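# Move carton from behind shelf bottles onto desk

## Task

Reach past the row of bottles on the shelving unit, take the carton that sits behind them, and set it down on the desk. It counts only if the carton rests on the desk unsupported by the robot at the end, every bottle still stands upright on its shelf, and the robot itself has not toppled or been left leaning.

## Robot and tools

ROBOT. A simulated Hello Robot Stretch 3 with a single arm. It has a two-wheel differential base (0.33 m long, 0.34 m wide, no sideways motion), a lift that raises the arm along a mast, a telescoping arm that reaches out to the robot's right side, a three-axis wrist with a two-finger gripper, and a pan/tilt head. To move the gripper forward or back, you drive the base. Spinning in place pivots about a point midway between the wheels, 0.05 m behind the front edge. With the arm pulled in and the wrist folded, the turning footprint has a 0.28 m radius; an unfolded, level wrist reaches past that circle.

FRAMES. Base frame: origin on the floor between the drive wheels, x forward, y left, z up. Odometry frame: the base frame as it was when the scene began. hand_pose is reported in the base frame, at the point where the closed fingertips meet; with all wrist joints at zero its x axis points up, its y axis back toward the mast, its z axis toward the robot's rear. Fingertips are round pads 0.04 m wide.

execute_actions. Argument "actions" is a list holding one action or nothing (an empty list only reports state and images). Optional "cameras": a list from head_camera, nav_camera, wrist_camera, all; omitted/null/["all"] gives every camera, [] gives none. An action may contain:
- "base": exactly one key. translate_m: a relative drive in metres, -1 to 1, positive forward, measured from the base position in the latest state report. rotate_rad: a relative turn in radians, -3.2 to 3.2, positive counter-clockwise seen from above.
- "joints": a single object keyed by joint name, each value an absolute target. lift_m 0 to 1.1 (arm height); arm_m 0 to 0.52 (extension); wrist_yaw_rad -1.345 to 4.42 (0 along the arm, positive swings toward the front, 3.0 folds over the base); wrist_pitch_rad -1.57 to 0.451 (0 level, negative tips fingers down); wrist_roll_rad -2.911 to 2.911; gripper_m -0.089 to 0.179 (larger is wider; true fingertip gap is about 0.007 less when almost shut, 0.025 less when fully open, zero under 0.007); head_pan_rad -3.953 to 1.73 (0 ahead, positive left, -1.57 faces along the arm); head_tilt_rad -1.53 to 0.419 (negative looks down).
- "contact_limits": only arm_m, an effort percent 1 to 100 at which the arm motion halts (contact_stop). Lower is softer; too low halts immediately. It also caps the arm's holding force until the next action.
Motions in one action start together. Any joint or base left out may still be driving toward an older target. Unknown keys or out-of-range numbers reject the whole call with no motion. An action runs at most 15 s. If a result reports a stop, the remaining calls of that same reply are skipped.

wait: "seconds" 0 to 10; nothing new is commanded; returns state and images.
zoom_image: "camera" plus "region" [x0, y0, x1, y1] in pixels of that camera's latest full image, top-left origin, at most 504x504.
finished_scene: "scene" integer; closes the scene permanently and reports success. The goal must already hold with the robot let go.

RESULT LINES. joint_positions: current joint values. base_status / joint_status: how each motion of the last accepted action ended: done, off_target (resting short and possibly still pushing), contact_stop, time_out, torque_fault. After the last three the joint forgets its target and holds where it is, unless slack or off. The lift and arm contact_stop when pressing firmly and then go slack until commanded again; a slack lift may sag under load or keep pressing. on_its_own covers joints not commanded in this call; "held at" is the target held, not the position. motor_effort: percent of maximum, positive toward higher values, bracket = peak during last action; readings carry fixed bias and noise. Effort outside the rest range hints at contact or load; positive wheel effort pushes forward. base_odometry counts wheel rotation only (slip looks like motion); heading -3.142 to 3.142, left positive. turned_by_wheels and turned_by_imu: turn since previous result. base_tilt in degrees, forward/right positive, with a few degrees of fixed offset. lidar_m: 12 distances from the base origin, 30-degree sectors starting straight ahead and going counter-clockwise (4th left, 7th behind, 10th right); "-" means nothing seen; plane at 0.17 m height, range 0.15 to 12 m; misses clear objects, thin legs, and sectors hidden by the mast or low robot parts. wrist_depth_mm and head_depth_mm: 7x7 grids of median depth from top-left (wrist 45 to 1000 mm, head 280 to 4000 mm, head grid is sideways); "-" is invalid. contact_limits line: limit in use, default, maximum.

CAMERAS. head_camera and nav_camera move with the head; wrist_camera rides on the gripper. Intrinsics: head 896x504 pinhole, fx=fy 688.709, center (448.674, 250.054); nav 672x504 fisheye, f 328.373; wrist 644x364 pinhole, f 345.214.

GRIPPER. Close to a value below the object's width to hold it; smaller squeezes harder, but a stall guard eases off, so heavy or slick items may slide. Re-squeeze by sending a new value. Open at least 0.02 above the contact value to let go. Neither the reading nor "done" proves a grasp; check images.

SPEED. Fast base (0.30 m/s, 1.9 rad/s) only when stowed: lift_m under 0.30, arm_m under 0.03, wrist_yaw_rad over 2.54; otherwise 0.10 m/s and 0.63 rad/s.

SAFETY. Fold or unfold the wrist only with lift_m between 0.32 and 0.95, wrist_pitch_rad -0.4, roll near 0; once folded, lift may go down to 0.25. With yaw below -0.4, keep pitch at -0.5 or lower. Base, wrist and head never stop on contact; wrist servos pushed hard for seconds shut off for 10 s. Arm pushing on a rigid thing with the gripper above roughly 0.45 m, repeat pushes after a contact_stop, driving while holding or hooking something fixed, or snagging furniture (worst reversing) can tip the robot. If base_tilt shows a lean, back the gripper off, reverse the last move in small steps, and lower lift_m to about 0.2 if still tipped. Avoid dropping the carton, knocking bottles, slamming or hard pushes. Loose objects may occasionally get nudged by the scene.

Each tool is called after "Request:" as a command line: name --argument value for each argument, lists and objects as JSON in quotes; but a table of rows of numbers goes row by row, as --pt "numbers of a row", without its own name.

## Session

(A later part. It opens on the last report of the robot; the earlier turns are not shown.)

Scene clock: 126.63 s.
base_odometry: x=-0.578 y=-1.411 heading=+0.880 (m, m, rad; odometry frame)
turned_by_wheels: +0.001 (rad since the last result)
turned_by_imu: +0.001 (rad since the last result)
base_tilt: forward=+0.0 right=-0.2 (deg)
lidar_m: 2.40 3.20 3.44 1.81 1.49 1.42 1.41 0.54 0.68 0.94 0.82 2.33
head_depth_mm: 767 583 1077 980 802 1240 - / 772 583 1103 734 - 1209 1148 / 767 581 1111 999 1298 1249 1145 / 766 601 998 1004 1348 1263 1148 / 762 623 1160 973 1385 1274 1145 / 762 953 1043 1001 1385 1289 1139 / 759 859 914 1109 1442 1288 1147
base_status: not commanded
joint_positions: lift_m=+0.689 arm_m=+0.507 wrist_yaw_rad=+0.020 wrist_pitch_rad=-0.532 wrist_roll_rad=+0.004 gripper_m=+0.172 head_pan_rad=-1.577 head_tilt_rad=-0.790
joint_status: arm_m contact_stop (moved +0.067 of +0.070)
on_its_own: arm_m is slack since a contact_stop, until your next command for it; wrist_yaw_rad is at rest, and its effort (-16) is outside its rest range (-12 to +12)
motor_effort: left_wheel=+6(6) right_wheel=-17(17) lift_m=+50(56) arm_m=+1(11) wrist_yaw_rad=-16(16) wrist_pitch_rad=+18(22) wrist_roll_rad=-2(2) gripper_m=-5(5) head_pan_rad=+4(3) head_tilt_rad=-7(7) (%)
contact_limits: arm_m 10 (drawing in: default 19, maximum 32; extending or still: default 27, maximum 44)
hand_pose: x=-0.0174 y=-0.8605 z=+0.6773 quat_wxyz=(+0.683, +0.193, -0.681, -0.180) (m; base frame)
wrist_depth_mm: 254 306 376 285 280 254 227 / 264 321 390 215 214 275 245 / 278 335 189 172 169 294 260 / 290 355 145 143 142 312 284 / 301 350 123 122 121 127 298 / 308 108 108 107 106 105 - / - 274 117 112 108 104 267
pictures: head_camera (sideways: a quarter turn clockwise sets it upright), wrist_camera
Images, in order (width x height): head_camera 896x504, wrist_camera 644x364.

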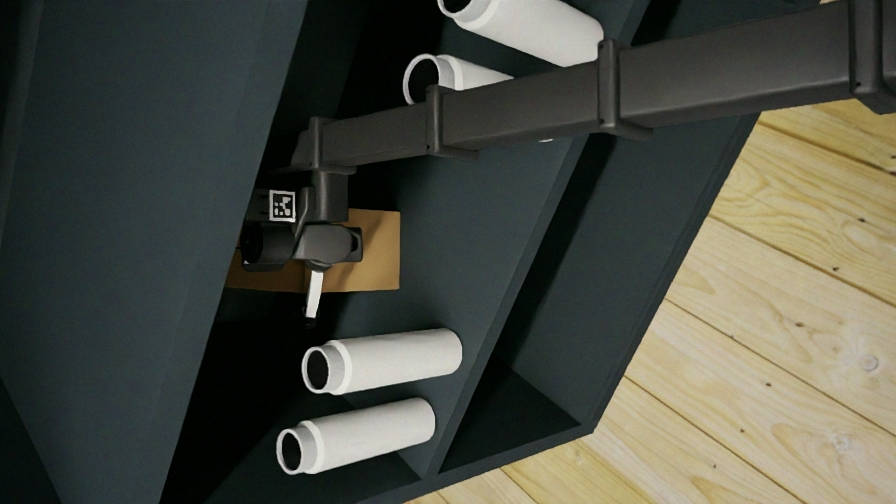

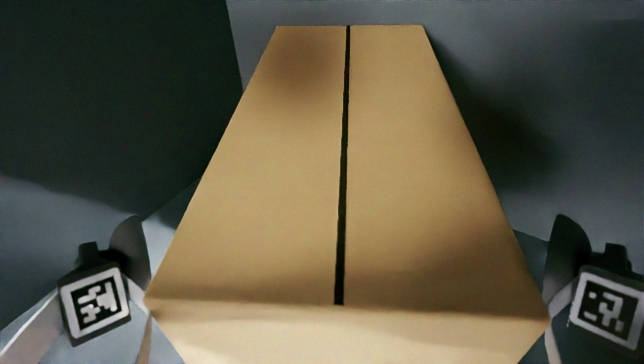

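Request:
execute_actions --actions '[{"joints":{"arm_m":0.485}}]' --cameras '[]'

Request:
execute_actions --actions '[{"joints":{"gripper_m":0.06}}]' --cameras '["wrist_camera"]'

Request:
execute_actions --actions '[{"joints":{"lift_m":0.71}}]' --cameras '["head_camera","wrist_camera"]'

Scene clock: 132.03 s.
base_odometry: x=-0.578 y=-1.411 heading=+0.880 (m, m, rad; odometry frame)
turned_by_wheels: -0.001 (rad since the last result)
turned_by_imu: +0.000 (rad since the last result)
base_tilt: forward=+0.1 right=-0.2 (deg)
lidar_m: 2.40 3.21 3.31 1.81 1.48 1.42 1.41 0.54 0.68 0.94 0.83 2.32
head_depth_mm: 769 582 1081 977 803 1242 - / 768 582 1110 728 - 1208 1143 / 766 580 - 997 1307 1245 1146 / 765 601 999 1003 1356 1265 1147 / 760 622 1178 975 1376 1284 1149 / 761 951 1039 997 1386 1282 1141 / 756 858 917 1103 1433 1285 1146
base_status: not commanded
joint_positions: lift_m=+0.689 arm_m=+0.485 wrist_yaw_rad=+0.002 wrist_pitch_rad=-0.518 wrist_roll_rad=+0.002 gripper_m=+0.172 head_pan_rad=-1.577 head_tilt_rad=-0.790
joint_status: all done
motor_effort: left_wheel=+1(6) right_wheel=-1(13) lift_m=+49(49) arm_m=-2(8) wrist_yaw_rad=-2(16) wrist_pitch_rad=+10(17) wrist_roll_rad=-1(2) gripper_m=-1(5) head_pan_rad=+4(4) head_tilt_rad=-7(7) (%)
hand_pose: x=-0.0211 y=-0.8409 z=+0.6803 quat_wxyz=(+0.683, +0.182, -0.684, -0.181) (m; base frame)
wrist_depth_mm: 267 320 388 306 297 268 239 / 279 336 401 224 235 290 258 / 290 356 194 178 175 313 275 / 307 371 149 147 145 330 298 / 321 364 126 126 124 128 318 / 314 311 125 125 123 127 - / 280 283 159 150 149 270 267
pictures: none
No camera images: the call's "cameras" was empty. Leave "cameras" out to get every camera's image.

Scene clock: 133.63 s.
base_odometry: x=-0.578 y=-1.411 heading=+0.880 (m, m, rad; odometry frame)
turned_by_wheels: +0.000 (rad since the last result)
turned_by_imu: +0.000 (rad since the last result)
base_tilt: forward=+0.0 right=-0.3 (deg)
lidar_m: 2.40 3.20 3.42 1.81 1.48 1.42 1.41 0.54 0.68 0.94 0.82 2.33
head_depth_mm: 770 584 1078 980 802 1239 - / 771 582 1108 726 - 1213 1149 / 770 582 - 1001 1303 1245 1151 / 763 602 993 1006 1353 1268 1145 / 764 622 1177 973 1368 1278 1149 / 763 954 1043 1000 1379 1284 1145 / 758 857 919 1105 1432 1276 1139
base_status: not commanded
joint_positions: lift_m=+0.689 arm_m=+0.485 wrist_yaw_rad=+0.004 wrist_pitch_rad=-0.529 wrist_roll_rad=+0.001 gripper_m=+0.062 head_pan_rad=-1.577 head_tilt_rad=-0.790
joint_status: all done
motor_effort: left_wheel=+2(2) right_wheel=-4(5) lift_m=+50(50) arm_m=+3(2) wrist_yaw_rad=-3(4) wrist_pitch_rad=+16(16) wrist_roll_rad=+0(1) gripper_m=-47(100) head_pan_rad=+3(4) head_tilt_rad=-7(7) (%)
hand_pose: x=-0.0208 y=-0.8388 z=+0.6781 quat_wxyz=(+0.683, +0.186, -0.682, -0.184) (m; base frame)
wrist_depth_mm: 267 322 388 291 291 268 243 / 278 339 395 218 225 295 261 / 291 356 191 173 171 318 278 / 302 373 146 144 143 334 302 / 315 363 124 123 122 125 329 / 313 - 132 130 128 126 307 / 289 275 169 159 155 265 270
pictures: wrist_camera
Images, in order (width x height): wrist_camera 644x364.

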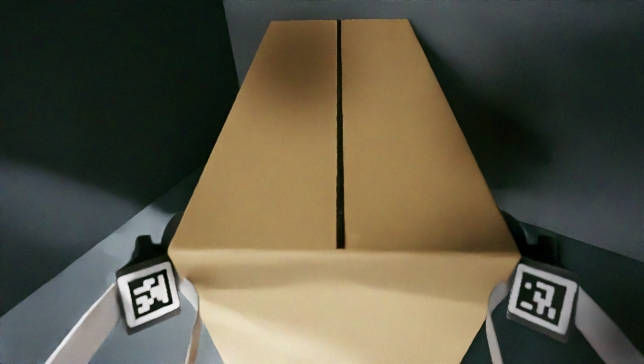

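Scene clock: 134.57 s.
base_odometry: x=-0.578 y=-1.411 heading=+0.880 (m, m, rad; odometry frame)
turned_by_wheels: +0.000 (rad since the last result)
turned_by_imu: +0.000 (rad since the last result)
base_tilt: forward=-0.1 right=-0.3 (deg)
lidar_m: 2.40 3.20 3.30 1.81 1.48 1.42 1.42 0.54 0.68 0.93 0.82 2.32
head_depth_mm: 770 583 1080 980 785 1240 - / 768 581 1106 - - 1213 1149 / 769 581 1105 1000 1306 1244 1152 / 764 600 983 999 1360 1261 1153 / 762 623 1176 976 1386 1285 1149 / 762 955 1041 995 1386 1280 1142 / 758 857 915 1109 1443 1281 1140
base_status: not commanded
joint_positions: lift_m=+0.709 arm_m=+0.485 wrist_yaw_rad=+0.004 wrist_pitch_rad=-0.537 wrist_roll_rad=+0.001 gripper_m=+0.066 head_pan_rad=-1.577 head_tilt_rad=-0.790
joint_status: all done
on_its_own: gripper_m is held at +0.064, not at your +0.060, by its stall guard, which is still easing
motor_effort: left_wheel=+2(2) right_wheel=-5(6) lift_m=+57(59) arm_m=+3(2) wrist_yaw_rad=-3(4) wrist_pitch_rad=+20(20) wrist_roll_rad=+0(0) gripper_m=-40(46) head_pan_rad=+3(4) head_tilt_rad=-6(7) (%)
hand_pose: x=-0.0208 y=-0.8376 z=+0.6962 quat_wxyz=(+0.682, +0.189, -0.681, -0.187) (m; base frame)
wrist_depth_mm: 266 324 394 341 298 270 239 / 280 336 417 241 250 291 260 / 292 352 206 184 180 317 279 / 305 375 150 148 146 335 304 / 320 377 125 124 123 125 330 / 321 346 132 131 128 126 329 / 304 291 161 154 152 285 285
pictures: head_camera (sideways: a quarter turn clockwise sets it upright), wrist_camera
Images, in order (width x height): head_camera 896x504, wrist_camera 644x364.

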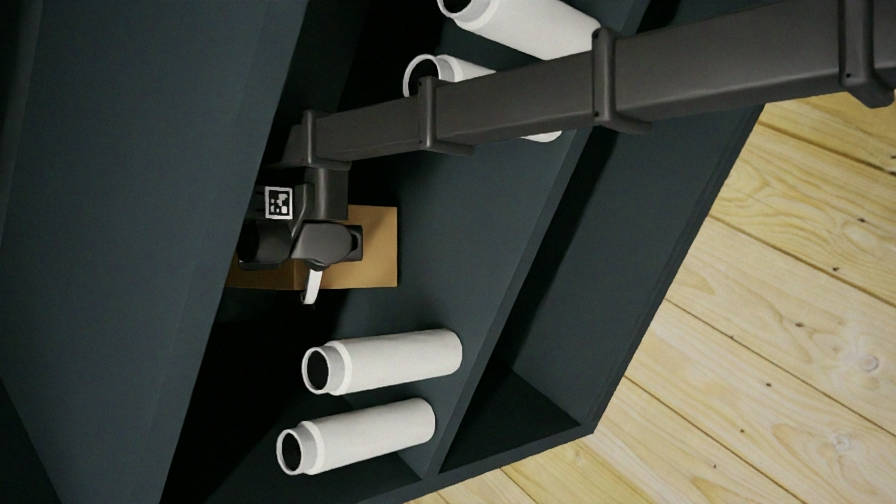

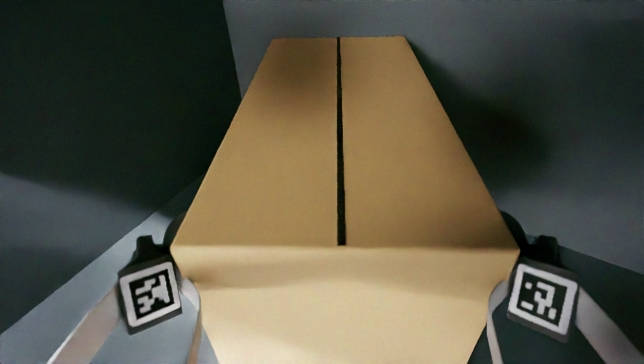

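Request:
execute_actions --actions '[{"joints":{"lift_m":0.695,"arm_m":0.2}}]' --cameras '["head_camera","wrist_camera"]'

Scene clock: 144.07 s.
base_odometry: x=-0.578 y=-1.411 heading=+0.880 (m, m, rad; odometry frame)
turned_by_wheels: +0.000 (rad since the last result)
turned_by_imu: +0.001 (rad since the last result)
base_tilt: forward=+0.0 right=-0.3 (deg)
lidar_m: 2.41 3.20 3.31 1.81 1.49 1.42 1.42 0.54 0.68 0.94 0.82 2.32
head_depth_mm: 768 584 1081 982 797 1224 - / 770 582 1121 1000 - 1218 1144 / 766 581 1161 1024 1313 1245 1146 / 767 600 1193 790 1328 1271 1152 / 762 624 1196 979 1384 1289 1147 / 761 954 1039 1003 1388 1282 1148 / 759 857 917 1110 1432 1289 1145
base_status: not commanded
joint_positions: lift_m=+0.696 arm_m=+0.200 wrist_yaw_rad=+0.001 wrist_pitch_rad=-0.519 wrist_roll_rad=+0.000 gripper_m=+0.095 head_pan_rad=-1.577 head_tilt_rad=-0.790
joint_status: all done
on_its_own: gripper_m is held at +0.094, not at your +0.060, by its stall guard, which is not easing now
motor_effort: left_wheel=+1(2) right_wheel=-1(5) lift_m=+14(53) arm_m=-2(4) wrist_yaw_rad=-1(3) wrist_pitch_rad=+10(20) wrist_roll_rad=+1(1) gripper_m=-24(26) head_pan_rad=+4(4) head_tilt_rad=-6(7) (%)
hand_pose: x=-0.0213 y=-0.5558 z=+0.6864 quat_wxyz=(+0.684, +0.182, -0.683, -0.181) (m; base frame)
wrist_depth_mm: 288 235 584 592 529 494 433 / 314 253 600 233 242 518 468 / 379 283 200 179 176 518 478 / 448 371 149 146 145 420 424 / - 398 125 123 122 123 360 / 967 - 132 131 129 126 168 / 865 832 163 155 153 273 185
pictures: head_camera (sideways: a quarter turn clockwise sets it upright), wrist_camera
Images, in order (width x height): head_camera 896x504, wrist_camera 644x364.

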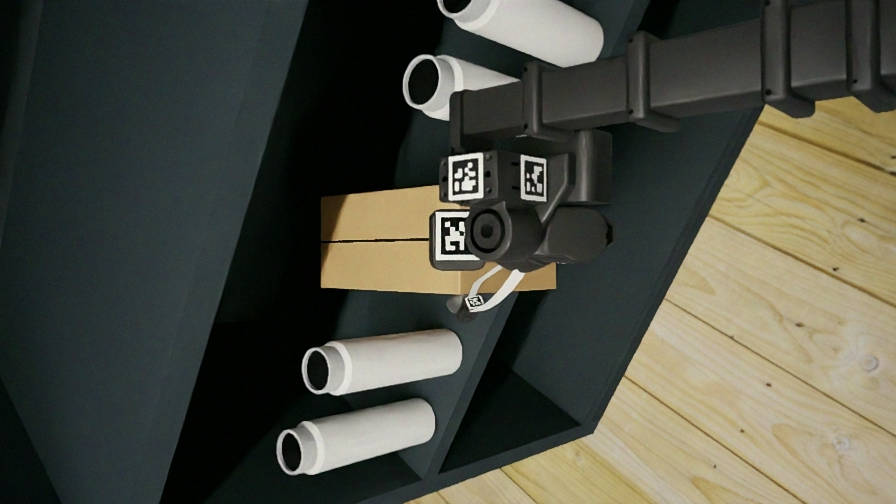

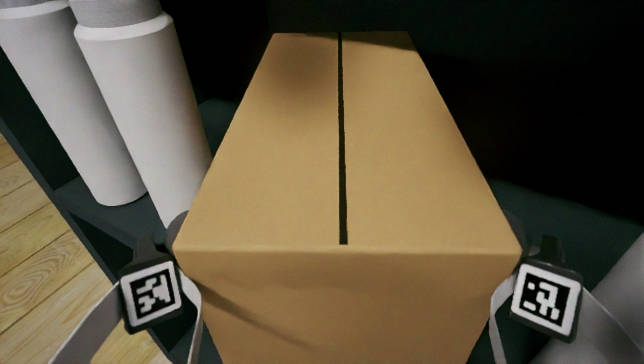

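Request:
execute_actions --actions '[{"joints":{"lift_m":0.688,"gripper_m":0.16}}]' --cameras '[]'

Request:
execute_actions --actions '[{"joints":{"lift_m":0.75,"wrist_pitch_rad":-0.85,"arm_m":0.24}}]' --cameras '["wrist_camera"]'

Request:
execute_actions --actions '[{"joints":{"arm_m":0.33},"contact_limits":{"arm_m":8}}]' --cameras '["head_camera","wrist_camera"]'

Scene clock: 151.00 s.
base_odometry: x=-0.578 y=-1.411 heading=+0.880 (m, m, rad; odometry frame)
turned_by_wheels: +0.000 (rad since the last result)
turned_by_imu: +0.001 (rad since the last result)
base_tilt: forward=+0.1 right=-0.3 (deg)
lidar_m: 2.40 3.19 3.31 1.81 1.49 1.42 1.42 0.54 0.67 0.94 0.83 2.32
head_depth_mm: 770 583 1078 983 813 1229 - / 769 581 1123 998 - 1223 1149 / 764 582 1161 1011 - 1235 1150 / 760 602 1194 793 1323 1266 1149 / 763 622 1192 978 1376 1285 1151 / 760 953 1044 1000 1381 1286 1142 / 758 856 920 1109 1431 1289 1143
base_status: not commanded
joint_positions: lift_m=+0.689 arm_m=+0.200 wrist_yaw_rad=+0.001 wrist_pitch_rad=-0.517 wrist_roll_rad=+0.000 gripper_m=+0.160 head_pan_rad=-1.577 head_tilt_rad=-0.790
joint_status: all done
motor_effort: left_wheel=+1(1) right_wheel=-1(2) lift_m=+14(14) arm_m=-2(2) wrist_yaw_rad=-1(1) wrist_pitch_rad=+10(10) wrist_roll_rad=+0(1) gripper_m=+1(99) head_pan_rad=+4(5) head_tilt_rad=-7(7) (%)
hand_pose: x=-0.0213 y=-0.5560 z=+0.6798 quat_wxyz=(+0.684, +0.181, -0.683, -0.181) (m; base frame)
wrist_depth_mm: 283 232 589 306 525 492 438 / 315 249 589 226 236 522 467 / 379 285 198 178 176 502 481 / 435 372 150 148 147 402 413 / - 389 126 125 125 126 354 / 956 - 133 131 129 128 160 / 850 802 168 159 156 271 184
pictures: none
No camera images: the call's "cameras" was empty. Leave "cameras" out to get every camera's image.

Scene clock: 152.40 s.
base_odometry: x=-0.578 y=-1.411 heading=+0.880 (m, m, rad; odometry frame)
turned_by_wheels: +0.000 (rad since the last result)
turned_by_imu: +0.000 (rad since the last result)
base_tilt: forward=+0.1 right=-0.3 (deg)
lidar_m: 2.40 3.18 3.30 1.81 1.48 1.42 1.42 0.54 0.68 0.94 0.83 2.33
head_depth_mm: 769 583 1076 1004 754 - - / 768 581 1117 - 877 1218 1150 / 768 581 1166 - 1305 1241 1146 / 764 599 1198 778 1353 1272 1147 / 764 621 1192 974 1381 1289 1147 / 761 952 1037 998 1383 1288 1146 / 760 856 918 1107 1434 1289 1144
base_status: not commanded
joint_positions: lift_m=+0.749 arm_m=+0.240 wrist_yaw_rad=+0.001 wrist_pitch_rad=-0.856 wrist_roll_rad=+0.000 gripper_m=+0.160 head_pan_rad=-1.577 head_tilt_rad=-0.790
joint_status: all done
motor_effort: left_wheel=+1(0) right_wheel=-1(1) lift_m=+57(59) arm_m=+3(0) wrist_yaw_rad=-1(1) wrist_pitch_rad=+3(8) wrist_roll_rad=+0(0) gripper_m=+0(1) head_pan_rad=+4(4) head_tilt_rad=-6(6) (%)
hand_pose: x=-0.0214 y=-0.5345 z=+0.6786 quat_wxyz=(+0.644, +0.294, -0.643, -0.294) (m; base frame)
wrist_depth_mm: 301 240 456 192 188 457 453 / 389 279 180 170 168 412 410 / - 390 159 155 153 366 373 / - 641 144 142 140 337 342 / 937 948 136 134 132 133 176 / 862 - 841 192 188 293 165 / 824 772 777 756 693 278 264
pictures: wrist_camera
Images, in order (width x height): wrist_camera 644x364.

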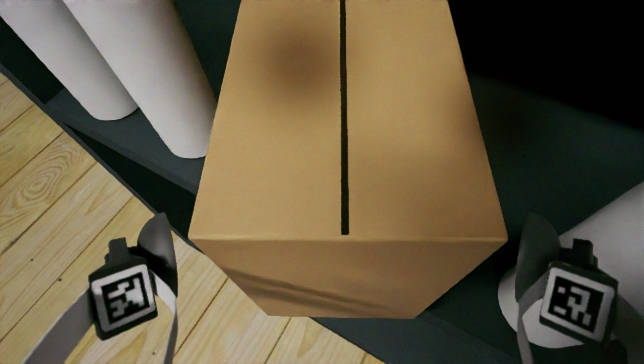

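Scene clock: 154.30 s.
base_odometry: x=-0.578 y=-1.411 heading=+0.880 (m, m, rad; odometry frame)
turned_by_wheels: +0.000 (rad since the last result)
turned_by_imu: +0.000 (rad since the last result)
base_tilt: forward=+0.0 right=-0.2 (deg)
lidar_m: 2.40 3.20 3.31 1.80 1.48 1.42 1.42 0.54 0.68 0.94 0.83 2.32
head_depth_mm: 773 582 1084 1003 757 - - / 770 580 1088 - 1091 1217 1148 / 766 582 - 942 1302 1243 1153 / 765 601 1205 848 1356 1270 1143 / 761 622 1190 973 1383 1289 1142 / 759 953 1039 1001 1379 1282 1147 / 756 859 918 1107 1440 1279 1143
base_status: not commanded
joint_positions: lift_m=+0.749 arm_m=+0.330 wrist_yaw_rad=+0.001 wrist_pitch_rad=-0.858 wrist_roll_rad=+0.000 gripper_m=+0.160 head_pan_rad=-1.577 head_tilt_rad=-0.790
joint_status: all done
motor_effort: left_wheel=+0(1) right_wheel=+0(1) lift_m=+56(56) arm_m=+3(7) wrist_yaw_rad=-1(1) wrist_pitch_rad=+4(5) wrist_roll_rad=+0(0) gripper_m=-1(1) head_pan_rad=+4(3) head_tilt_rad=-7(7) (%)
contact_limits: arm_m 8 (drawing in: default 19, maximum 32; extending or still: default 27, maximum 44)
hand_pose: x=-0.0215 y=-0.6240 z=+0.6784 quat_wxyz=(+0.643, +0.294, -0.643, -0.294) (m; base frame)
wrist_depth_mm: 156 435 464 191 187 443 398 / 165 413 179 171 168 417 404 / 184 213 159 155 153 365 373 / 358 245 143 142 139 338 340 / 941 336 132 130 129 130 313 / 861 - 124 122 121 120 290 / 793 799 803 222 210 273 267
pictures: head_camera (sideways: a quarter turn clockwise sets it upright), wrist_camera
Images, in order (width x height): head_camera 896x504, wrist_camera 644x364.

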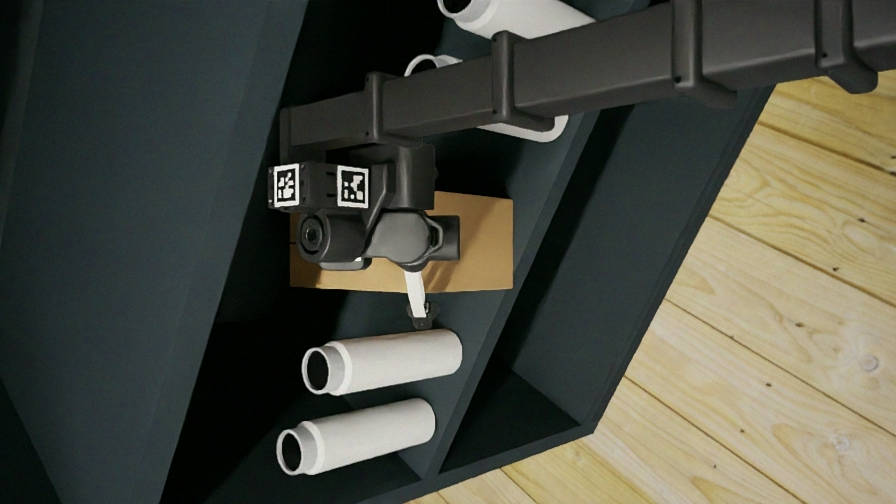

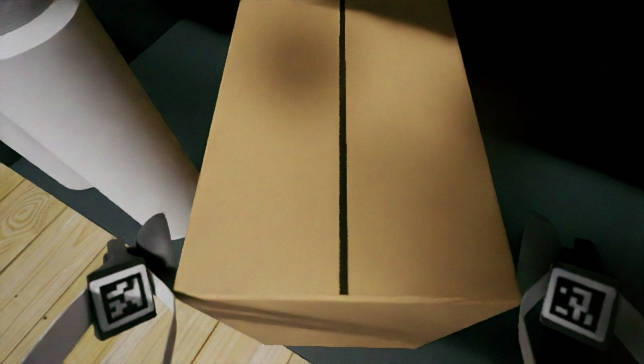

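Request:
execute_actions --actions '[{"joints":{"wrist_pitch_rad":-0.65,"gripper_m":0.168,"arm_m":0.31}}]' --cameras '[]'

Request:
execute_actions --actions '[{"joints":{"arm_m":0.385},"contact_limits":{"arm_m":8}}]' --cameras '["wrist_camera"]'

Request:
execute_actions --actions '[{"joints":{"wrist_pitch_rad":-0.8}}]' --cameras '["head_camera","wrist_camera"]'

Scene clock: 164.10 s.
base_odometry: x=-0.578 y=-1.411 heading=+0.880 (m, m, rad; odometry frame)
turned_by_wheels: +0.000 (rad since the last result)
turned_by_imu: +0.001 (rad since the last result)
base_tilt: forward=+0.1 right=-0.3 (deg)
lidar_m: 2.39 3.20 3.31 1.81 1.48 1.42 1.42 0.54 0.68 0.94 0.82 2.32
head_depth_mm: 768 583 1080 989 772 - - / 767 582 1102 - 1089 1218 1149 / 767 582 - 935 1306 1241 1153 / 767 600 1064 854 1344 1265 1145 / 762 623 1190 975 1381 1285 1144 / 762 953 1039 1001 1384 1287 1147 / 757 859 919 1110 1431 1280 1147
base_status: not commanded
joint_positions: lift_m=+0.749 arm_m=+0.310 wrist_yaw_rad=+0.001 wrist_pitch_rad=-0.666 wrist_roll_rad=+0.000 gripper_m=+0.168 head_pan_rad=-1.577 head_tilt_rad=-0.790
joint_status: all done
motor_effort: left_wheel=+0(0) right_wheel=+0(0) lift_m=+56(55) arm_m=-2(2) wrist_yaw_rad=-1(1) wrist_pitch_rad=+9(9) wrist_roll_rad=+1(1) gripper_m=+1(50) head_pan_rad=+3(4) head_tilt_rad=-6(7) (%)
hand_pose: x=-0.0214 y=-0.6417 z=+0.7106 quat_wxyz=(+0.668, +0.232, -0.668, -0.231) (m; base frame)
wrist_depth_mm: 327 420 551 521 463 421 375 / 174 451 554 252 260 465 413 / 175 212 487 214 217 476 440 / 195 218 410 186 184 419 420 / 374 238 170 165 163 376 370 / 942 - 150 149 146 326 - / 845 810 137 135 134 290 293
pictures: none
No camera images: the call's "cameras" was empty. Leave "cameras" out to get every camera's image.

Scene clock: 165.37 s.
base_odometry: x=-0.578 y=-1.411 heading=+0.880 (m, m, rad; odometry frame)
turned_by_wheels: +0.000 (rad since the last result)
turned_by_imu: +0.000 (rad since the last result)
base_tilt: forward=+0.0 right=-0.4 (deg)
lidar_m: 2.40 3.18 3.44 1.81 1.49 1.42 1.42 0.54 0.67 0.94 0.83 2.32
head_depth_mm: 767 584 1079 1000 761 - - / 764 583 1089 - 1091 1227 1145 / 765 581 - 952 1298 1257 1140 / 765 601 1202 851 1350 1262 1146 / 759 621 1196 974 1389 1286 1147 / 759 949 1028 1001 1385 1273 1145 / 755 869 920 1108 1429 1278 1147
base_status: not commanded
joint_positions: lift_m=+0.749 arm_m=+0.346 wrist_yaw_rad=+0.001 wrist_pitch_rad=-0.664 wrist_roll_rad=+0.000 gripper_m=+0.168 head_pan_rad=-1.577 head_tilt_rad=-0.791
joint_status: arm_m contact_stop (moved +0.036 of +0.075)
on_its_own: arm_m is slack since a contact_stop, until your next command for it (your +0.385 is given up)
motor_effort: left_wheel=+1(2) right_wheel=-7(7) lift_m=+54(56) arm_m=+0(18) wrist_yaw_rad=+0(0) wrist_pitch_rad=+8(9) wrist_roll_rad=+0(0) gripper_m=+0(1) head_pan_rad=+3(3) head_tilt_rad=-6(7) (%)
contact_limits: arm_m 8 (drawing in: default 19, maximum 32; extending or still: default 27, maximum 44)
hand_pose: x=-0.0215 y=-0.6777 z=+0.7111 quat_wxyz=(+0.669, +0.231, -0.668, -0.231) (m; base frame)
wrist_depth_mm: 329 402 531 516 446 395 355 / 349 423 547 254 261 434 384 / 161 460 488 217 214 467 424 / 162 417 412 188 186 420 413 / 176 209 172 167 165 376 373 / 366 - 153 148 148 325 - / 859 308 136 135 134 139 295
pictures: wrist_camera
Images, in order (width x height): wrist_camera 644x364.

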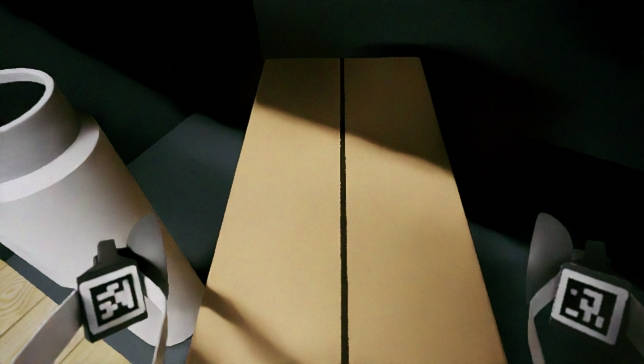

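not run: a stop came earlier in this reply.

Request:
execute_actions --actions '[{"joints":{"arm_m":0.34,"lift_m":0.725}}]' --cameras '["wrist_camera"]'

Request:
execute_actions --actions '[{"joints":{"gripper_m":0.09}}]' --cameras '["wrist_camera"]'

Request:
execute_actions --actions '[{"joints":{"lift_m":0.75,"arm_m":0.31}}]' --cameras '["head_camera","wrist_camera"]'

Scene clock: 171.73 s.
base_odometry: x=-0.578 y=-1.411 heading=+0.880 (m, m, rad; odometry frame)
turned_by_wheels: +0.000 (rad since the last result)
turned_by_imu: +0.000 (rad since the last result)
base_tilt: forward=+0.0 right=-0.3 (deg)
lidar_m: 2.39 3.21 3.30 1.81 1.49 1.42 1.42 0.54 0.68 0.94 0.83 2.32
head_depth_mm: 768 581 1082 981 788 - - / 763 580 1105 - 1094 1225 1150 / 765 579 1135 946 1307 1240 1149 / 761 600 1056 866 1359 1258 1149 / 760 621 1193 970 1382 1280 1144 / 757 956 1027 994 1384 1283 1144 / 754 869 916 1117 1432 1284 1149
base_status: not commanded
joint_positions: lift_m=+0.726 arm_m=+0.340 wrist_yaw_rad=+0.001 wrist_pitch_rad=-0.664 wrist_roll_rad=+0.000 gripper_m=+0.168 head_pan_rad=-1.577 head_tilt_rad=-0.791
joint_status: all done
motor_effort: left_wheel=+0(1) right_wheel=+0(6) lift_m=+14(51) arm_m=-2(2) wrist_yaw_rad=-1(1) wrist_pitch_rad=+8(8) wrist_roll_rad=+1(1) gripper_m=+0(1) head_pan_rad=+4(4) head_tilt_rad=-6(6) (%)
hand_pose: x=-0.0215 y=-0.6721 z=+0.6876 quat_wxyz=(+0.669, +0.231, -0.668, -0.231) (m; base frame)
wrist_depth_mm: 335 402 516 256 423 403 359 / 164 431 507 209 207 437 390 / 156 437 192 178 176 441 411 / 164 214 161 156 154 389 387 / 184 212 140 138 137 330 343 / 333 - 125 124 123 124 - / 793 283 114 113 111 111 269
pictures: wrist_camera
Images, in order (width x height): wrist_camera 644x364.

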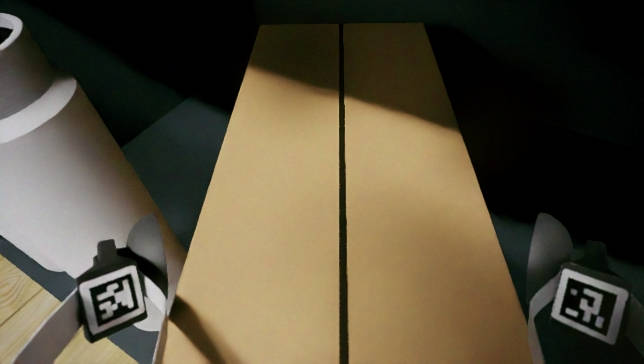

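Scene clock: 173.00 s.
base_odometry: x=-0.578 y=-1.411 heading=+0.880 (m, m, rad; odometry frame)
turned_by_wheels: +0.000 (rad since the last result)
turned_by_imu: +0.000 (rad since the last result)
base_tilt: forward=+0.0 right=-0.3 (deg)
lidar_m: 2.40 3.19 3.30 1.81 1.48 1.42 1.41 0.54 0.67 0.94 0.82 2.32
head_depth_mm: 768 581 1079 975 789 - - / 765 582 1105 - 1095 1218 1146 / 766 580 1148 944 1295 1245 1151 / 765 598 1059 865 1356 1258 1146 / 762 620 1190 975 1387 1288 1149 / 758 958 1032 997 1379 1283 1149 / 755 871 915 1117 1430 1288 1147
base_status: not commanded
joint_positions: lift_m=+0.726 arm_m=+0.340 wrist_yaw_rad=-0.001 wrist_pitch_rad=-0.629 wrist_roll_rad=+0.006 gripper_m=+0.091 head_pan_rad=-1.577 head_tilt_rad=-0.791
joint_status: all done
motor_effort: left_wheel=-1(1) right_wheel=+3(2) lift_m=+13(14) arm_m=+0(2) wrist_yaw_rad=+1(1) wrist_pitch_rad=-12(12) wrist_roll_rad=-3(5) gripper_m=-27(100) head_pan_rad=+3(4) head_tilt_rad=-6(6) (%)
hand_pose: x=-0.0218 y=-0.6780 z=+0.6942 quat_wxyz=(+0.670, +0.218, -0.674, -0.220) (m; base frame)
wrist_depth_mm: 331 403 528 508 439 395 352 / 350 428 521 233 238 423 379 / 159 452 460 195 194 454 411 / 160 412 180 168 166 408 397 / 175 200 150 148 146 357 353 / 304 - 133 131 130 129 319 / 838 280 119 118 117 119 280
pictures: wrist_camera
Images, in order (width x height): wrist_camera 644x364.

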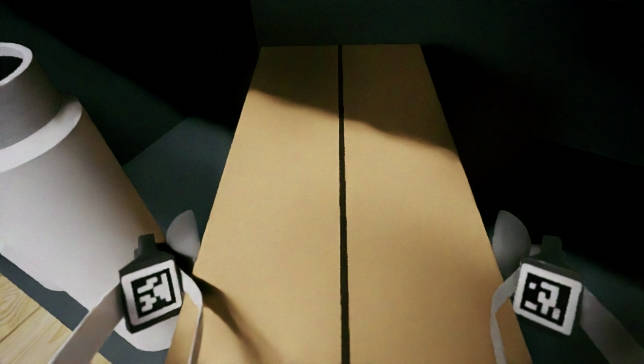

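Scene clock: 174.20 s.
base_odometry: x=-0.578 y=-1.411 heading=+0.880 (m, m, rad; odometry frame)
turned_by_wheels: +0.000 (rad since the last result)
turned_by_imu: +0.000 (rad since the last result)
base_tilt: forward=+0.0 right=-0.3 (deg)
lidar_m: 2.40 3.19 3.33 1.81 1.49 1.42 1.41 0.54 0.68 0.94 0.83 2.33
head_depth_mm: 766 582 1074 994 762 - - / 767 581 1108 - 1302 1214 1150 / 764 579 - 936 1315 1243 1146 / 763 599 1050 796 1346 1269 1143 / 761 619 1192 975 1381 1288 1149 / 760 951 1030 1003 1384 1282 1143 / 756 868 913 1110 1437 1284 1145
base_status: not commanded
joint_positions: lift_m=+0.749 arm_m=+0.310 wrist_yaw_rad=-0.001 wrist_pitch_rad=-0.671 wrist_roll_rad=+0.003 gripper_m=+0.095 head_pan_rad=-1.577 head_tilt_rad=-0.791
joint_status: all done
motor_effort: left_wheel=+0(1) right_wheel=+1(3) lift_m=+58(61) arm_m=-2(7) wrist_yaw_rad=+1(1) wrist_pitch_rad=+11(14) wrist_roll_rad=-2(3) gripper_m=-23(26) head_pan_rad=+4(4) head_tilt_rad=-6(6) (%)
hand_pose: x=-0.0218 y=-0.6410 z=+0.7098 quat_wxyz=(+0.667, +0.232, -0.669, -0.234) (m; base frame)
wrist_depth_mm: 331 421 556 523 469 426 378 / 169 453 531 223 228 472 412 / 175 213 464 189 189 473 444 / 195 218 172 166 163 412 409 / 376 241 149 147 146 259 367 / 935 - 134 133 132 130 326 / 867 825 122 120 119 119 295
pictures: head_camera (sideways: a quarter turn clockwise sets it upright), wrist_camera
Images, in order (width x height): head_camera 896x504, wrist_camera 644x364.

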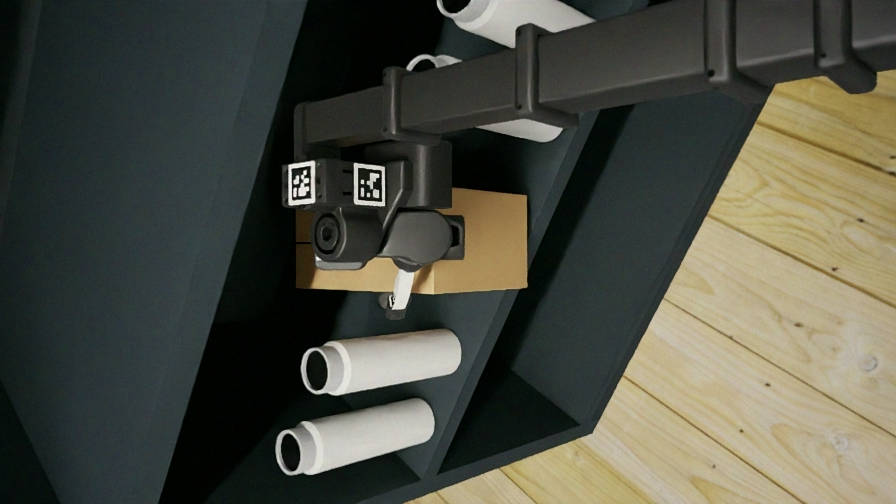

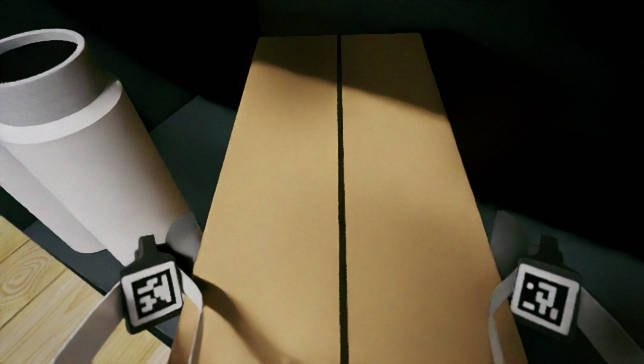

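Request:
execute_actions --actions '[{"joints":{"lift_m":0.78,"arm_m":0.27}}]' --cameras '["head_camera","wrist_camera"]'

Scene clock: 179.23 s.
base_odometry: x=-0.578 y=-1.411 heading=+0.880 (m, m, rad; odometry frame)
turned_by_wheels: +0.000 (rad since the last result)
turned_by_imu: +0.001 (rad since the last result)
base_tilt: forward=+0.0 right=-0.3 (deg)
lidar_m: 2.39 3.20 3.31 1.81 1.48 1.42 1.41 0.54 0.67 0.94 0.82 2.32
head_depth_mm: 766 580 1078 1014 - - - / 764 580 1084 - 876 1205 1153 / 765 580 - 859 1300 1245 1152 / 760 599 1019 759 1328 1265 1140 / 761 620 1190 966 1376 1286 1139 / 758 950 1029 998 1387 1281 1148 / 755 867 922 1109 1429 1282 1150
base_status: not commanded
joint_positions: lift_m=+0.779 arm_m=+0.270 wrist_yaw_rad=-0.001 wrist_pitch_rad=-0.671 wrist_roll_rad=+0.003 gripper_m=+0.095 head_pan_rad=-1.577 head_tilt_rad=-0.791
joint_status: all done
motor_effort: left_wheel=+0(0) right_wheel=+1(1) lift_m=+57(59) arm_m=-2(1) wrist_yaw_rad=+1(0) wrist_pitch_rad=+12(12) wrist_roll_rad=-1(1) gripper_m=-24(24) head_pan_rad=+4(3) head_tilt_rad=-6(6) (%)
hand_pose: x=-0.0218 y=-0.6009 z=+0.7397 quat_wxyz=(+0.667, +0.232, -0.668, -0.234) (m; base frame)
wrist_depth_mm: 366 445 579 568 494 459 402 / 229 235 561 223 225 502 445 / 294 234 297 189 187 518 483 / 392 266 172 166 164 451 448 / - 401 149 147 145 275 397 / 968 - 134 133 131 130 360 / 909 869 122 121 119 119 322
pictures: head_camera (sideways: a quarter turn clockwise sets it upright), wrist_camera
Images, in order (width x height): head_camera 896x504, wrist_camera 644x364.

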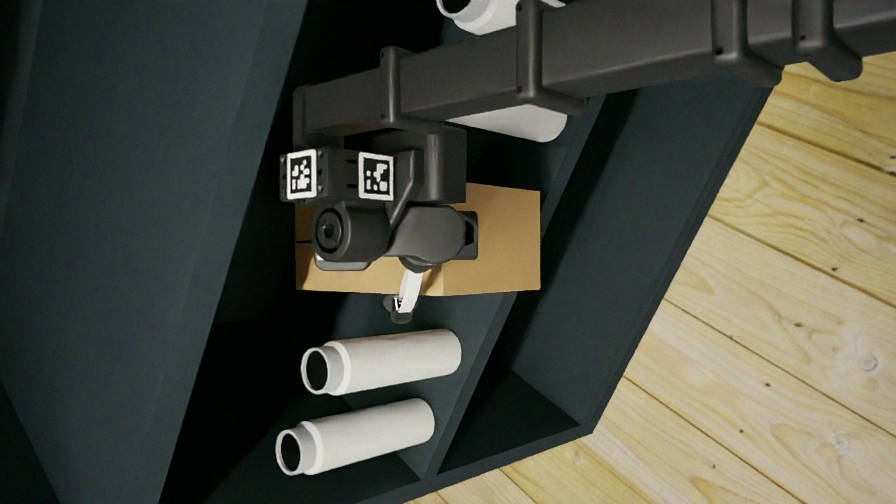

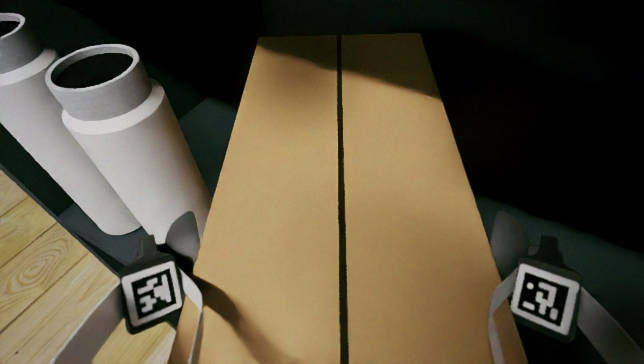

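Request:
execute_actions --actions '[{"joints":{"arm_m":0.0}}]' --cameras '["nav_camera"]'

Request:
execute_actions --actions '[{"base":{"rotate_rad":1.03},"joints":{"head_pan_rad":0,"head_tilt_rad":-0.4}}]' --cameras '[]'

Request:
execute_actions --actions '[{"base":{"translate_m":1.0},"joints":{"lift_m":1.0}}]' --cameras '[]'

Request:
execute_actions --actions '[{"base":{"translate_m":1.0}}]'

Scene clock: 192.43 s.
base_odometry: x=-0.578 y=-1.411 heading=+0.880 (m, m, rad; odometry frame)
turned_by_wheels: +0.000 (rad since the last result)
turned_by_imu: +0.001 (rad since the last result)
base_tilt: forward=+0.1 right=-0.3 (deg)
lidar_m: 2.39 3.20 3.31 1.81 1.48 1.42 1.42 0.54 0.68 0.94 0.83 2.33
head_depth_mm: 769 581 1083 977 826 - - / 766 580 1116 772 860 - - / 766 580 1162 1000 614 - - / 763 600 1189 996 612 - 1143 / 759 622 1191 975 1385 1263 1145 / 760 956 1026 996 1378 1278 1141 / 758 870 921 1109 1429 1284 1146
base_status: not commanded
joint_positions: lift_m=+0.779 arm_m=+0.000 wrist_yaw_rad=-0.001 wrist_pitch_rad=-0.671 wrist_roll_rad=+0.002 gripper_m=+0.095 head_pan_rad=-1.577 head_tilt_rad=-0.791
joint_status: all done
motor_effort: left_wheel=+0(0) right_wheel=+1(1) lift_m=+58(58) arm_m=-2(7) wrist_yaw_rad=+1(1) wrist_pitch_rad=+12(12) wrist_roll_rad=+0(1) gripper_m=-22(24) head_pan_rad=+4(4) head_tilt_rad=-5(6) (%)
hand_pose: x=-0.0217 y=-0.3309 z=+0.7396 quat_wxyz=(+0.667, +0.233, -0.668, -0.234) (m; base frame)
wrist_depth_mm: - 528 474 756 704 283 585 / - 623 498 221 228 307 286 / - - 549 191 188 352 294 / - - 173 166 164 391 329 / - - 149 147 146 263 383 / 975 - 134 132 131 130 375 / 868 858 122 120 120 119 590
pictures: nav_camera (sideways: a quarter turn counterclockwise sets it upright)
Images, in order (width x height): nav_camera 672x504.

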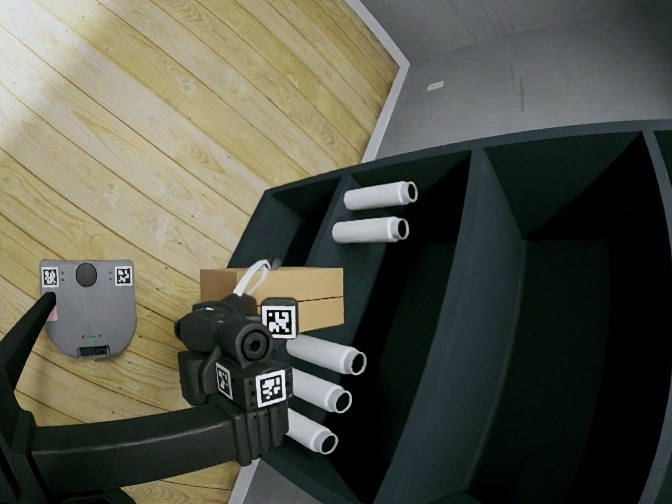

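Scene clock: 195.07 s.
base_odometry: x=-0.578 y=-1.411 heading=+1.910 (m, m, rad; odometry frame)
turned_by_wheels: +1.030 (rad since the last result)
turned_by_imu: +1.014 (rad since the last result)
base_tilt: forward=+0.0 right=-0.4 (deg)
lidar_m: 3.30 1.81 1.36 1.42 1.45 0.54 0.62 0.96 0.83 2.32 2.39 3.12
head_depth_mm: 3268 3562 3860 2926 2119 1686 1378 / 3276 3499 3741 2908 2106 1676 1378 / 3237 3445 3748 2920 2125 1671 1374 / 3270 3407 3818 2886 2120 1663 1371 / 3207 3428 3604 2880 2098 1663 1383 / 3238 3448 3667 2850 2102 1653 1373 / 3211 3456 3691 2822 2104 1660 1370
base_status: done
joint_positions: lift_m=+0.779 arm_m=+0.000 wrist_yaw_rad=-0.001 wrist_pitch_rad=-0.671 wrist_roll_rad=+0.002 gripper_m=+0.095 head_pan_rad=-0.007 head_tilt_rad=-0.408
joint_status: all done
motor_effort: left_wheel=+0(3) right_wheel=+2(4) lift_m=+59(57) arm_m=-2(2) wrist_yaw_rad=+1(1) wrist_pitch_rad=+12(12) wrist_roll_rad=+0(1) gripper_m=-25(23) head_pan_rad=+4(52) head_tilt_rad=+5(38) (%)
hand_pose: x=-0.0217 y=-0.3309 z=+0.7396 quat_wxyz=(+0.667, +0.233, -0.668, -0.234) (m; base frame)
wrist_depth_mm: - - - - - - - / - - - 222 227 - - / - - - 191 187 - - / - - 172 167 164 - 651 / - - 149 148 146 460 795 / 967 - 133 133 131 130 838 / 885 841 122 121 119 120 765
pictures: none
No camera images: the call's "cameras" was empty. Leave "cameras" out to get every camera's image.

Scene clock: 206.00 s.
base_odometry: x=-0.911 y=-0.468 heading=+1.910 (m, m, rad; odometry frame)
turned_by_wheels: +0.000 (rad since the last result)
turned_by_imu: +0.008 (rad since the last result)
base_tilt: forward=+0.0 right=-0.3 (deg)
lidar_m: 2.34 2.16 1.18 1.07 1.50 2.00 1.52 1.62 2.39 2.29 2.35 2.49
head_depth_mm: 2420 2600 2492 2684 2104 1670 1380 / 2401 2613 2727 2955 2134 1670 1376 / 2398 2590 2708 2898 2131 1667 1377 / 2390 2605 2697 2928 2105 1675 1378 / 2367 2551 2655 2896 2126 1654 1377 / 2369 2547 2649 2692 2096 1670 1373 / 2334 2552 2709 2871 2102 1664 1377
base_status: done
joint_positions: lift_m=+0.999 arm_m=+0.000 wrist_yaw_rad=-0.001 wrist_pitch_rad=-0.671 wrist_roll_rad=+0.002 gripper_m=+0.095 head_pan_rad=-0.007 head_tilt_rad=-0.408
joint_status: all done
motor_effort: left_wheel=-1(3) right_wheel=+1(5) lift_m=+57(57) arm_m=-2(2) wrist_yaw_rad=+0(1) wrist_pitch_rad=+12(12) wrist_roll_rad=+0(0) gripper_m=-24(23) head_pan_rad=+3(4) head_tilt_rad=+5(4) (%)
hand_pose: x=-0.0217 y=-0.3308 z=+0.9596 quat_wxyz=(+0.667, +0.233, -0.668, -0.234) (m; base frame)
wrist_depth_mm: - - - - - - - / - - - 222 226 - - / - - - 192 188 - - / - - 173 166 164 - - / - - 149 147 146 - - / - - 134 133 131 130 - / - - 122 121 119 120 -
pictures: none
No camera images: the call's "cameras" was empty. Leave "cameras" out to get every camera's image.

Scene clock: 216.97 s.
base_odometry: x=-1.243 y=+0.476 heading=+1.910 (m, m, rad; odometry frame)
turned_by_wheels: +0.000 (rad since the last result)
turned_by_imu: +0.008 (rad since the last result)
base_tilt: forward=+0.0 right=-0.3 (deg)
lidar_m: 1.39 1.37 1.57 1.11 1.54 1.54 2.50 2.57 2.36 2.23 2.30 1.59
head_depth_mm: 1538 1667 1774 1312 2091 1679 1383 / 1536 1660 1773 1299 2093 1679 1373 / 1524 1640 1767 1300 2059 1672 1379 / 1529 1634 1753 1292 2038 1666 1373 / 1512 1644 1758 1287 2035 1660 1374 / 1510 1621 1734 1278 1962 1657 1358 / 1498 1621 1728 1280 1959 1653 1366
base_status: done
joint_positions: lift_m=+0.999 arm_m=+0.000 wrist_yaw_rad=-0.001 wrist_pitch_rad=-0.671 wrist_roll_rad=+0.002 gripper_m=+0.095 head_pan_rad=-0.007 head_tilt_rad=-0.408
joint_status: not commanded
motor_effort: left_wheel=+0(3) right_wheel=+1(7) lift_m=+57(58) arm_m=-2(2) wrist_yaw_rad=+0(1) wrist_pitch_rad=+12(12) wrist_roll_rad=+0(0) gripper_m=-24(24) head_pan_rad=+4(4) head_tilt_rad=+5(5) (%)
hand_pose: x=-0.0217 y=-0.3308 z=+0.9596 quat_wxyz=(+0.667, +0.233, -0.668, -0.234) (m; base frame)
wrist_depth_mm: - - - - - - - / - - - 223 225 - - / - - - 190 187 - - / - - 172 167 164 - - / - - 149 148 146 - - / - - 134 133 131 130 - / - - 122 121 119 119 -
pictures: head_camera (sideways: a quarter turn clockwise sets it upright), nav_camera (sideways: a quarter turn counterclockwise sets it upright), wrist_camera
Images, in order (width x height): head_camera 896x504, nav_camera 672x504, wrist_camera 644x364.

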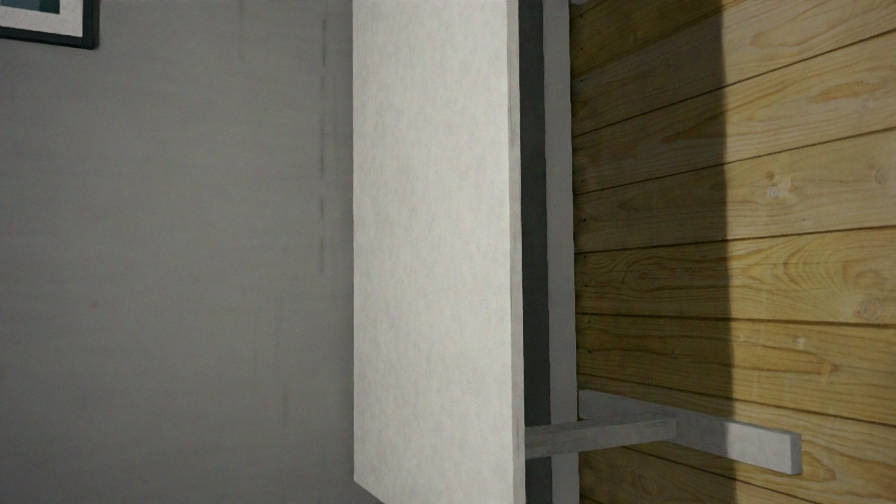

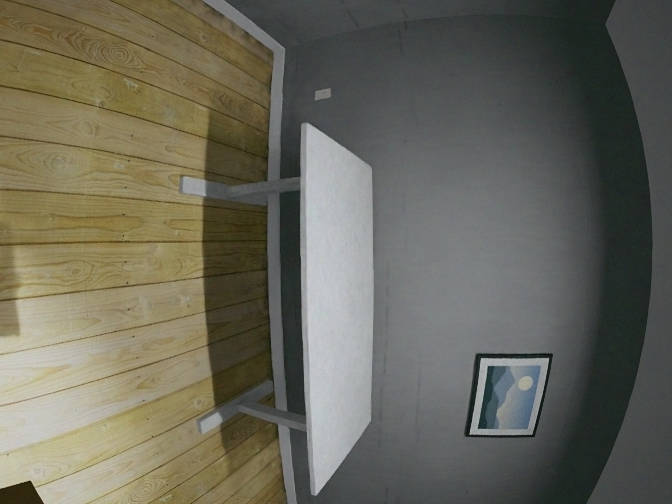

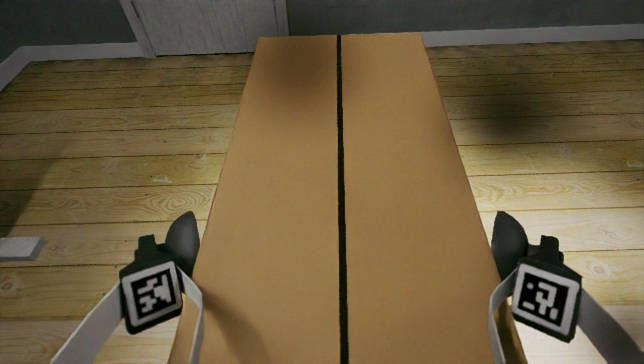

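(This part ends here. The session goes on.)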